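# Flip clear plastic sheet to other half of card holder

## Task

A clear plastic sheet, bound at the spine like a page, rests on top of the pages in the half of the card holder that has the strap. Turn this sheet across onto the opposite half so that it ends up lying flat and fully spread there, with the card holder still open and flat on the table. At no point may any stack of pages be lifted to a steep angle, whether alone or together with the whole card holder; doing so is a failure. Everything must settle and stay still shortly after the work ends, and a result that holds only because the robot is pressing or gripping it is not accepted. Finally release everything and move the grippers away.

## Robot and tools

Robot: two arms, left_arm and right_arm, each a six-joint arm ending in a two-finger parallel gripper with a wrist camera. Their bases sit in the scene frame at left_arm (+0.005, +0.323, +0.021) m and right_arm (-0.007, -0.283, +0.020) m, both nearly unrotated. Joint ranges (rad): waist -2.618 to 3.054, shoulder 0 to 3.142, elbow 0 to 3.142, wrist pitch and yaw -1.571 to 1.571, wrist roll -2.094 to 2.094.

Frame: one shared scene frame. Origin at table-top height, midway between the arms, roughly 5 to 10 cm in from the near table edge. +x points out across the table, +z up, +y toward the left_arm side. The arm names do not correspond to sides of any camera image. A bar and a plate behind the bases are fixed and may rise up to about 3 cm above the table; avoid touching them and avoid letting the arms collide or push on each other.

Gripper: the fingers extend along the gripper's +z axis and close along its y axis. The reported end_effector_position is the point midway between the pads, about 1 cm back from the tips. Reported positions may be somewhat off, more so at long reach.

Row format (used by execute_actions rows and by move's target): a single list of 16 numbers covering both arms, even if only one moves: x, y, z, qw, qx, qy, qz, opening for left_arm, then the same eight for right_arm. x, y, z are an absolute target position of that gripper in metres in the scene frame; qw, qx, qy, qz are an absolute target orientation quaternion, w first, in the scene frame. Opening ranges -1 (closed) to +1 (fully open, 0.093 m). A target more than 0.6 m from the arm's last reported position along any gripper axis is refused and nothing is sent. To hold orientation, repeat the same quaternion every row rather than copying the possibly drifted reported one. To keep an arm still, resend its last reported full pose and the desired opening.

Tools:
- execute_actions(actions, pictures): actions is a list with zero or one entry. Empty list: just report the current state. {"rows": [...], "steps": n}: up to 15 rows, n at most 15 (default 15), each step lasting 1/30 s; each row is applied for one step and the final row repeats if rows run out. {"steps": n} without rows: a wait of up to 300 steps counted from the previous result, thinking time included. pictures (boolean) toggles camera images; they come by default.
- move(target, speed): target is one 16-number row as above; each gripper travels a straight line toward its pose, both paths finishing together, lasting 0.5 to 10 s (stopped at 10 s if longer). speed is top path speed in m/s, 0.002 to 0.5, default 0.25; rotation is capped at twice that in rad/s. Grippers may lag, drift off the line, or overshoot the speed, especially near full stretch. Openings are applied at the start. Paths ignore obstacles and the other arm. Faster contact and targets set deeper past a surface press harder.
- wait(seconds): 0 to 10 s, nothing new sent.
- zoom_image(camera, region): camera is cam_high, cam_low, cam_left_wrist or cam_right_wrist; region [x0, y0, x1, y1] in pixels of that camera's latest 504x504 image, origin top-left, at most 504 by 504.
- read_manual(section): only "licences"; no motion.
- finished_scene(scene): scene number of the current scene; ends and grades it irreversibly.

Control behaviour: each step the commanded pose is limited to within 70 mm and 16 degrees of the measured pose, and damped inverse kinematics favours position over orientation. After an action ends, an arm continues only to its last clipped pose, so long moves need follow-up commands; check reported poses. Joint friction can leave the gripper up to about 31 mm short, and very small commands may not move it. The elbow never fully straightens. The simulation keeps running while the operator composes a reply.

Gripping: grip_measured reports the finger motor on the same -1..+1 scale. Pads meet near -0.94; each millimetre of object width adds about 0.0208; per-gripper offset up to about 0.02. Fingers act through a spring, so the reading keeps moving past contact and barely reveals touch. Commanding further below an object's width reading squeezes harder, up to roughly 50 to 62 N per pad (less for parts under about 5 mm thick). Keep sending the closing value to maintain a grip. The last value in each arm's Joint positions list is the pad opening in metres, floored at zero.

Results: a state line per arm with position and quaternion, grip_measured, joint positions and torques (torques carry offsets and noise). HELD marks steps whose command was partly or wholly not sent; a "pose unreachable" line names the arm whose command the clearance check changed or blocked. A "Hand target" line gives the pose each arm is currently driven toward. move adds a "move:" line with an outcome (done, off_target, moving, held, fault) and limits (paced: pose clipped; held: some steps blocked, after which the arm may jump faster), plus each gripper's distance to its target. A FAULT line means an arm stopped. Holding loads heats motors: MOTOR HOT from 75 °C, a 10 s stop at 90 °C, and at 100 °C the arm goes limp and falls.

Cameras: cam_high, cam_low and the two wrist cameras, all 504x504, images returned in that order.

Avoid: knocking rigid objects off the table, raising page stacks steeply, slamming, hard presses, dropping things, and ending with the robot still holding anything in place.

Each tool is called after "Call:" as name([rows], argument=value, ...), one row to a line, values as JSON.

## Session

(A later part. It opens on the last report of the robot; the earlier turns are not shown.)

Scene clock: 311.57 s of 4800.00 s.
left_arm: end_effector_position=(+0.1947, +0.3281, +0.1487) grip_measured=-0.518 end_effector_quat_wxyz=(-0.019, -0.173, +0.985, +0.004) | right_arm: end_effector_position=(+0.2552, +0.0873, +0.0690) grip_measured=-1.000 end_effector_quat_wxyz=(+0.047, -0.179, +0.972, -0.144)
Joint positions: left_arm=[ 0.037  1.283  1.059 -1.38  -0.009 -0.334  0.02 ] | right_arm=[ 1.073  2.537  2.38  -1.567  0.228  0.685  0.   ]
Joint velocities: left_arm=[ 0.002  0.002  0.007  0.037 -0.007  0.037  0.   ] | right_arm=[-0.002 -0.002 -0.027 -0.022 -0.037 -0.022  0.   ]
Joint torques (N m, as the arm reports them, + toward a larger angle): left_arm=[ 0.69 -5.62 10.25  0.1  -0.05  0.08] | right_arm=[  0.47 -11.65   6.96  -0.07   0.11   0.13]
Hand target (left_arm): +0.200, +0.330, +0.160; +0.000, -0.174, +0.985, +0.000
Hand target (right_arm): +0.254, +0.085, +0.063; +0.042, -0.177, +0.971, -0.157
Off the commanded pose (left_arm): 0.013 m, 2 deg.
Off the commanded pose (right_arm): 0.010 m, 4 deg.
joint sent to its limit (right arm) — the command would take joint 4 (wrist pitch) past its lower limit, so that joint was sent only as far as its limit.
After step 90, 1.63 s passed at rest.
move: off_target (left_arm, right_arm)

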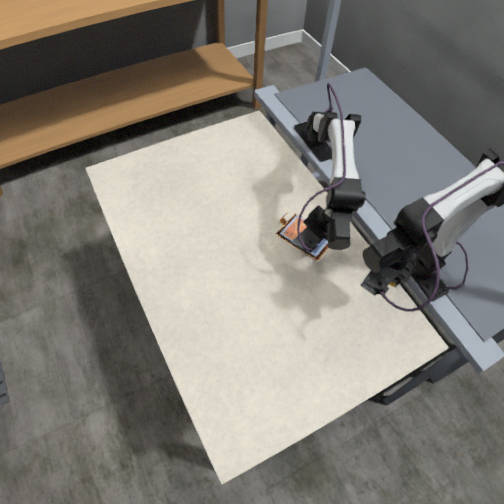

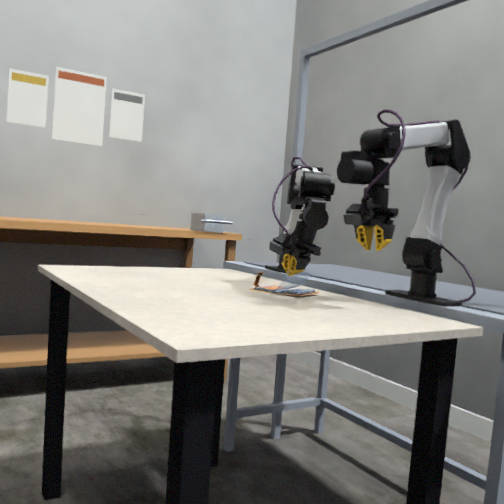

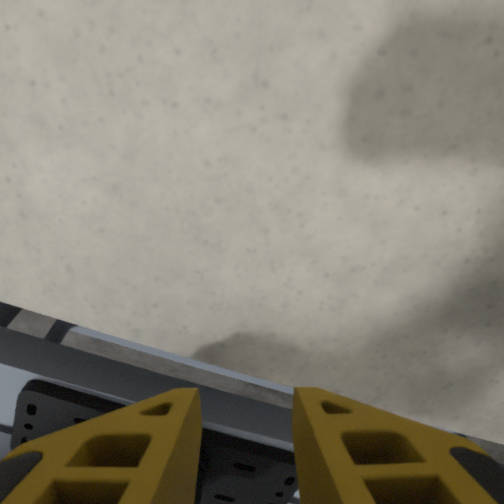

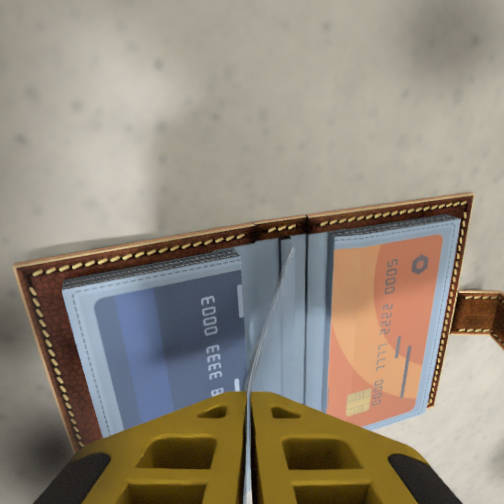

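Call:
move(target=[0.20, 0.33, 0.16, 0, -0.1736, 0.9848, 0, -0.52, 0.246, 0.103, 0.024, 0.030, -0.171, 0.970, -0.171, -1], speed=0.05)

Call:
zoom_image(camera="cam_low", region=[240, 245, 330, 305])

Scene clock: 317.53 s of 4800.00 s.
left_arm: end_effector_position=(+0.1947, +0.3281, +0.1487) grip_measured=-0.518 end_effector_quat_wxyz=(-0.019, -0.173, +0.985, +0.004) | right_arm: end_effector_position=(+0.2487, +0.1053, +0.0316) grip_measured=-1.000 end_effector_quat_wxyz=(+0.043, -0.176, +0.971, -0.155)
Joint positions: left_arm=[ 0.037  1.283  1.059 -1.38  -0.009 -0.334  0.02 ] | right_arm=[ 1.109  2.673  2.487 -1.571  0.23   0.73   0.   ]
Joint velocities: left_arm=[-0.002 -0.012 -0.012  0.007  0.095  0.007  0.   ] | right_arm=[ 0.002  0.017  0.022 -0.051  0.081  0.022  0.   ]
Joint torques (N m, as the arm reports them, + toward a larger angle): left_arm=[ 0.64 -5.56 10.24  0.12 -0.06  0.08] | right_arm=[  0.54 -12.2    6.78  -0.12   0.04   0.12]
Hand target (left_arm): +0.200, +0.330, +0.160; +0.000, -0.174, +0.985, +0.000
Hand target (right_arm): +0.246, +0.103, +0.024; +0.035, -0.173, +0.971, -0.165
Off the commanded pose (left_arm): 0.013 m, 2 deg.
Off the commanded pose (right_arm): 0.008 m, 2 deg.
joint sent to its limit (right arm) — the command would take joint 4 (wrist pitch) past its lower limit, so that joint was sent only as far as its limit.
After step 90, 1.67 s passed at rest.
move: off_target (left_arm)

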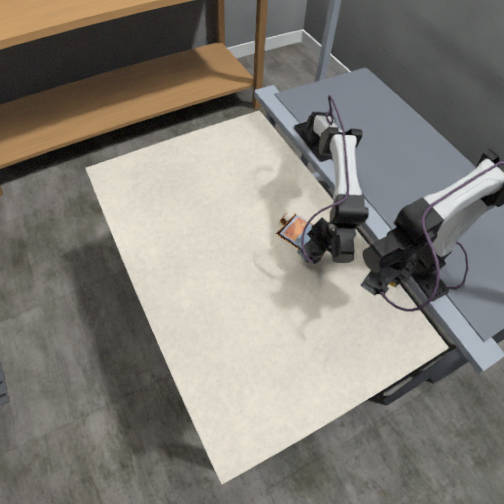

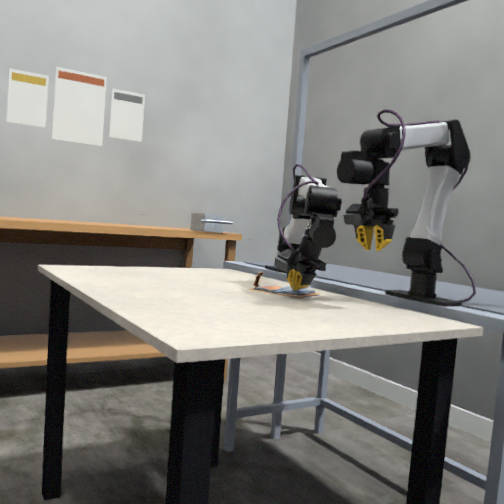

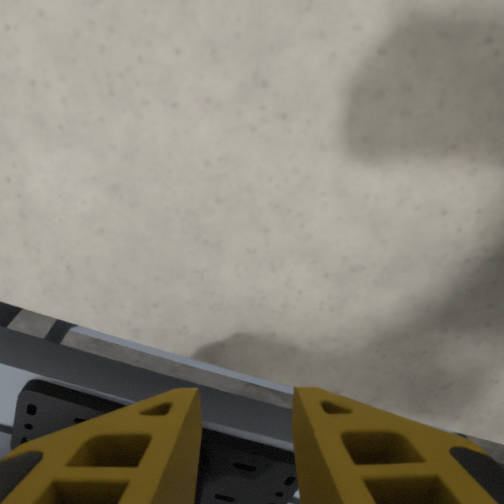

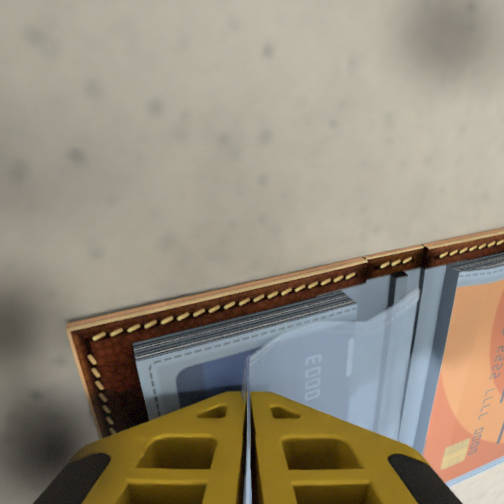

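Region (240, 245, 330, 305) of cam_low's 504x504 image, scaled by 5.600, with more detail than that image has.

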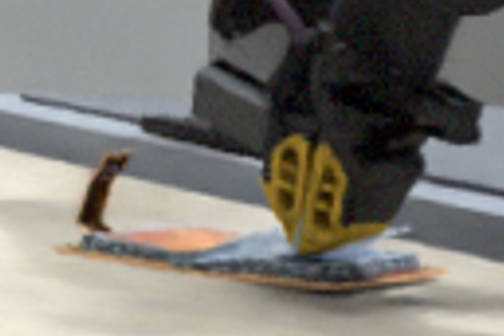

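Call:
execute_actions([
  {"rows": [[0.20,0.33,0.16,0,-0.1736,0.9848,0,-0.52,0.246,0.103,0.024,0.030,-0.171,0.970,-0.171,-0.9],[0.20,0.33,0.16,0,-0.1736,0.9848,0,-0.52,0.246,0.103,0.024,0.030,-0.171,0.970,-0.171,-0.8],[0.20,0.33,0.16,0,-0.1736,0.9848,0,-0.52,0.246,0.103,0.024,0.030,-0.171,0.970,-0.171,-0.7],[0.20,0.33,0.16,0,-0.1736,0.9848,0,-0.52,0.246,0.103,0.024,0.030,-0.171,0.970,-0.171,-0.6],[0.20,0.33,0.16,0,-0.1736,0.9848,0,-0.52,0.246,0.103,0.024,0.030,-0.171,0.970,-0.171,-0.5],[0.20,0.33,0.16,0,-0.1736,0.9848,0,-0.52,0.246,0.103,0.024,0.030,-0.171,0.970,-0.171,-0.4],[0.20,0.33,0.16,0,-0.1736,0.9848,0,-0.52,0.246,0.103,0.024,0.030,-0.171,0.970,-0.171,-0.3],[0.20,0.33,0.16,0,-0.1736,0.9848,0,-0.52,0.246,0.103,0.024,0.030,-0.171,0.970,-0.171,-0.2],[0.20,0.33,0.16,0,-0.1736,0.9848,0,-0.52,0.246,0.103,0.024,0.030,-0.171,0.970,-0.171,-0.1],[0.20,0.33,0.16,0,-0.1736,0.9848,0,-0.52,0.246,0.103,0.024,0.030,-0.171,0.970,-0.171,0.0]], "steps": 15},
])

Call:
move(target=[0.20, 0.33, 0.16, 0, -0.1736, 0.9848, 0, -0.52, 0.24, 0.09, 0.13, 0.0, -0.1736, 0.9848, 0, 0.0], speed=0.12)

Scene clock: 326.80 s of 4800.00 s.
left_arm: end_effector_position=(+0.1947, +0.3281, +0.1487) grip_measured=-0.518 end_effector_quat_wxyz=(-0.019, -0.173, +0.985, +0.004) | right_arm: end_effector_position=(+0.2501, +0.1015, +0.0348) grip_measured=-0.002 end_effector_quat_wxyz=(+0.047, -0.176, +0.969, -0.165)
Joint positions: left_arm=[ 0.037  1.283  1.059 -1.38  -0.009 -0.333  0.02 ] | right_arm=[ 1.109  2.671  2.49  -1.586  0.249  0.732  0.045]
Joint velocities: left_arm=[-0.017 -0.002  0.002  0.037  0.022  0.037  0.001] | right_arm=[-0.007 -0.027  0.017 -0.007  0.007 -0.037 -0.   ]
Joint torques (N m, as the arm reports them, + toward a larger angle): left_arm=[ 0.66 -5.61 10.25  0.11 -0.06  0.07] | right_arm=[  0.53 -12.05   6.34   0.01  -0.15   0.12]
Hand target (left_arm): +0.200, +0.330, +0.160; +0.000, -0.173, +0.985, +0.000
Hand target (right_arm): +0.246, +0.103, +0.024; +0.035, -0.172, +0.971, -0.165
Off the commanded pose (left_arm): 0.013 m, 2 deg.
Off the commanded pose (right_arm): 0.012 m, 2 deg.
joint sent to its limit (right arm) — the command would take joint 4 (wrist pitch) past its lower limit, so that joint was sent only as far as its limit.
Steps of this call (steps 1 to 90: nothing new was sent; then 5.77 s passed at rest; steps 91 to 105: all 15 steps of this action). Readings (end_effector_position):
91: left_arm (+0.1947, +0.3281, +0.1487) | right_arm (+0.2487, +0.1053, +0.0316)
92: left_arm (+0.1947, +0.3281, +0.1487) | right_arm (+0.2487, +0.1052, +0.0317)
94: left_arm (+0.1947, +0.3281, +0.1487) | right_arm (+0.2484, +0.1045, +0.0318)
98: left_arm (+0.1947, +0.3281, +0.1487) | right_arm (+0.2483, +0.1020, +0.0326)
105: the state above

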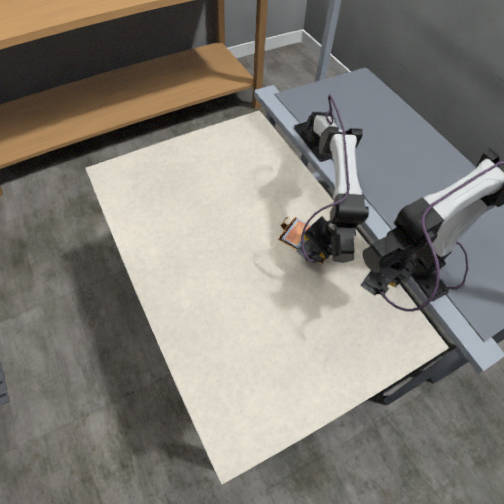

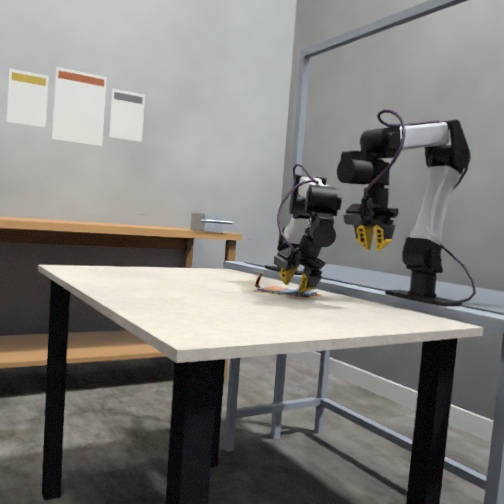

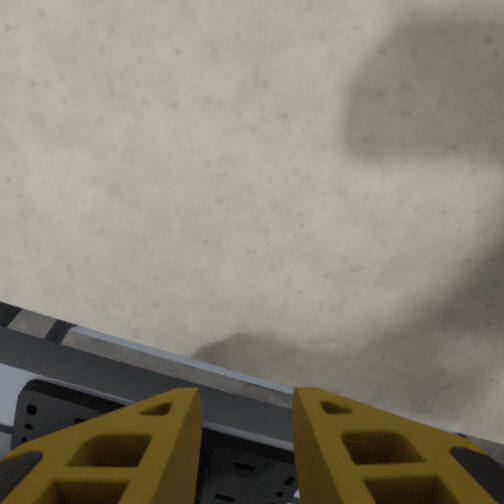

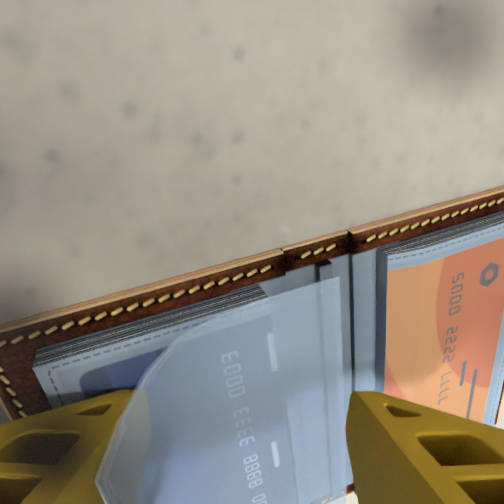

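Scene clock: 328.93 s of 4800.00 s.
left_arm: end_effector_position=(+0.1947, +0.3281, +0.1487) grip_measured=-0.518 end_effector_quat_wxyz=(-0.019, -0.173, +0.985, +0.004) | right_arm: end_effector_position=(+0.2361, +0.0919, +0.1309) grip_measured=-0.002 end_effector_quat_wxyz=(+0.004, -0.173, +0.985, -0.003)
Joint positions: left_arm=[ 0.037  1.283  1.059 -1.38  -0.009 -0.333  0.02 ] | right_arm=[ 1.017  2.31   2.251 -1.509 -0.023  0.63   0.045]
Joint velocities: left_arm=[-0.007  0.017  0.007  0.007 -0.081 -0.168 -0.   ] | right_arm=[ 0.007 -0.012  0.012 -0.066  0.022  0.007 -0.001]
Joint torques (N m, as the arm reports them, + toward a larger angle): left_arm=[ 0.62 -5.6  10.23  0.11 -0.05  0.1 ] | right_arm=[ -0.81 -12.55   4.31   0.64  -0.17  -0.07]
Hand target (left_arm): +0.200, +0.330, +0.160; +0.000, -0.174, +0.985, +0.000
Hand target (right_arm): +0.239, +0.089, +0.128; +0.001, -0.173, +0.985, -0.000
Off the commanded pose (left_arm): 0.013 m, 2 deg.
Off the commanded pose (right_arm): 0.004 m, 1 deg.
move: off_target (left_arm)

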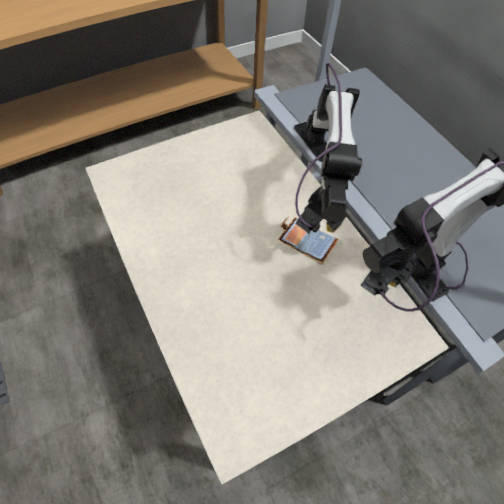

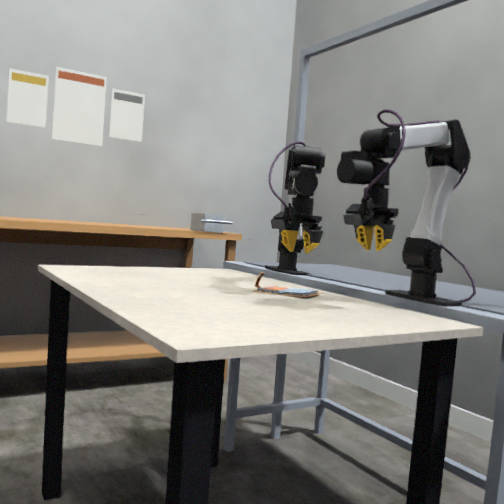

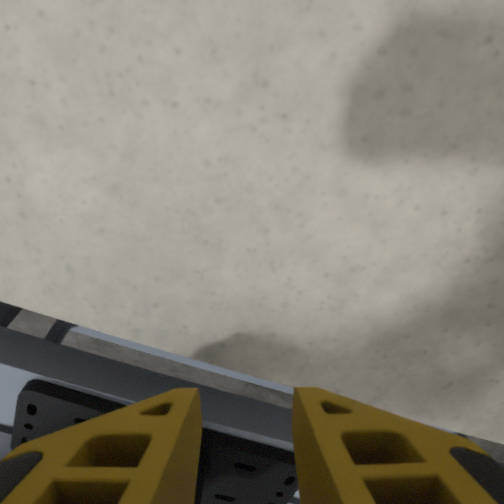

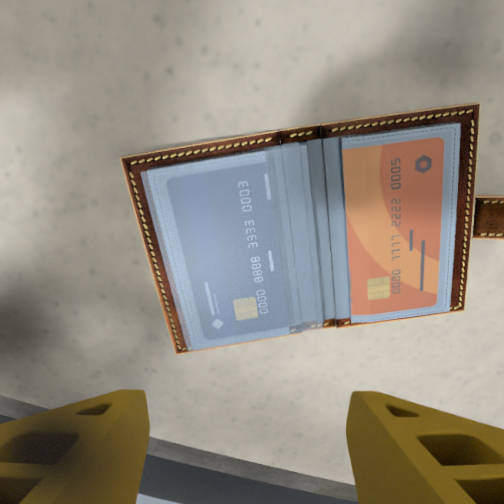

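The sheet now appears to lie flat on the other half. I'll move the arm clear and check.

Call:
move(target=[0.20, 0.33, 0.16, 0, -0.1736, 0.9848, 0, -0.52, 0.24, -0.22, 0.20, 0.0, 0, 1, 0, 0.0])

Call:
zoom_image(camera="cam_low", region=[240, 260, 330, 305])

Call:
zoom_image(camera="cam_high", region=[265, 205, 350, 275])

Scene clock: 333.90 s of 4800.00 s.
left_arm: end_effector_position=(+0.1947, +0.3281, +0.1487) grip_measured=-0.518 end_effector_quat_wxyz=(-0.019, -0.173, +0.985, +0.004) | right_arm: end_effector_position=(+0.2433, -0.2152, +0.2015) grip_measured=-0.002 end_effector_quat_wxyz=(+0.007, +0.002, +1.000, +0.002)
Joint positions: left_arm=[ 0.037  1.283  1.059 -1.38  -0.009 -0.333  0.02 ] | right_arm=[ 0.268  1.556  1.479 -1.5   -0.027  0.234  0.045]
Joint velocities: left_arm=[-0.002 -0.017  0.007  0.007 -0.022  0.037  0.001] | right_arm=[ 0.002  0.002 -0.007  0.022 -0.007 -0.081 -0.001]
Joint torques (N m, as the arm reports them, + toward a larger angle): left_arm=[ 0.67 -5.62 10.29  0.12 -0.05  0.09] | right_arm=[-0.43 -6.49  4.56  0.35 -0.15 -0.09]
Hand target (left_arm): +0.200, +0.330, +0.160; +0.000, -0.174, +0.985, +0.000
Hand target (right_arm): +0.236, -0.219, +0.199; -0.006, +0.000, +1.000, -0.000
Off the commanded pose (left_arm): 0.013 m, 2 deg.
Off the commanded pose (right_arm): 0.006 m, 1 deg.
After step 90, 0.07 s passed at rest.
move: off_target (left_arm)

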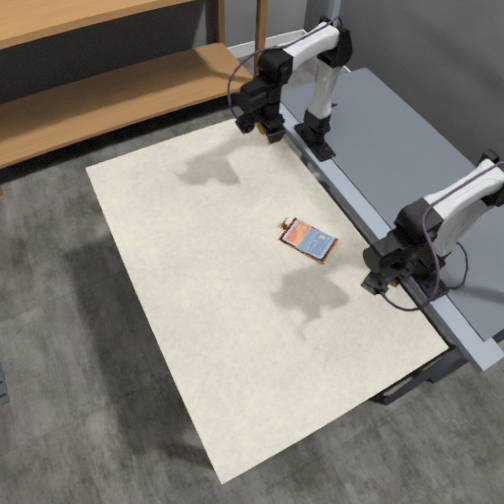

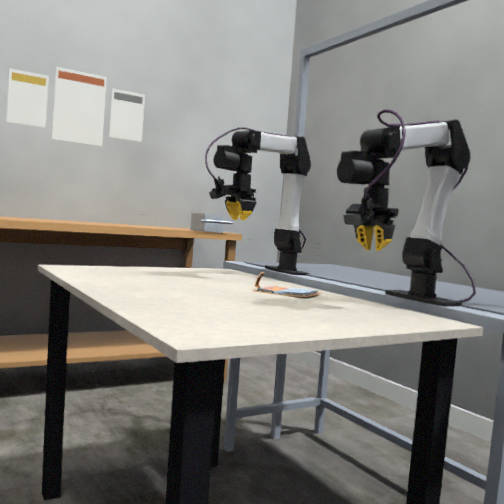

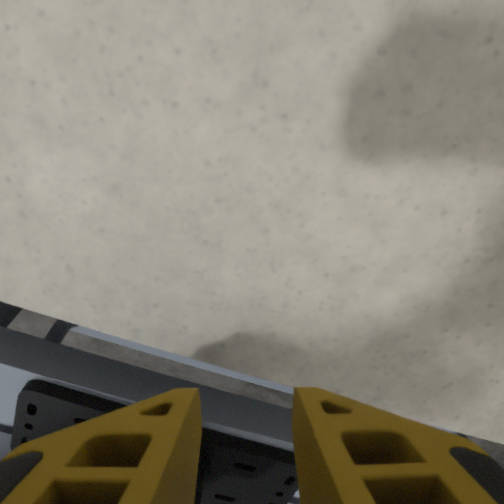

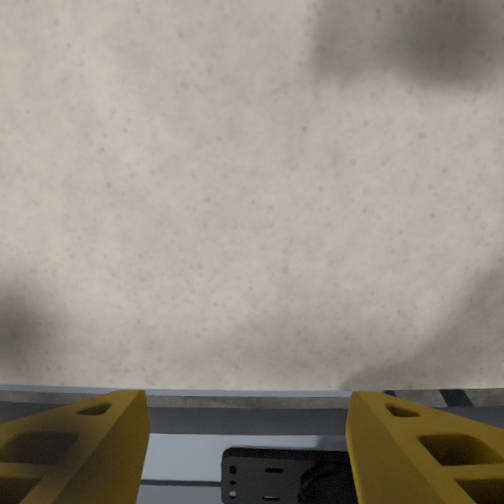

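Region (240, 260, 330, 305) of cam_low's 504x504 image, scaled by 5.600, with more detail than that image has.

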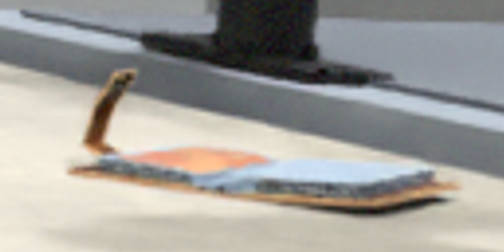

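Region (265, 205, 350, 275) of cam_high's 504x504 image, scaled by 5.929, with more detail than that image has; it fills the top 415 rows of this view, and the rest is white.

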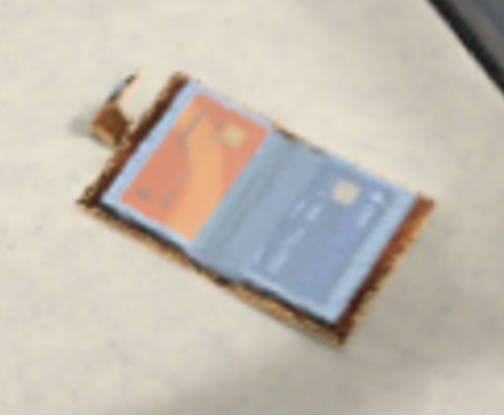

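Call:
finished_scene(scene=1)

The scene is finished: the task was done.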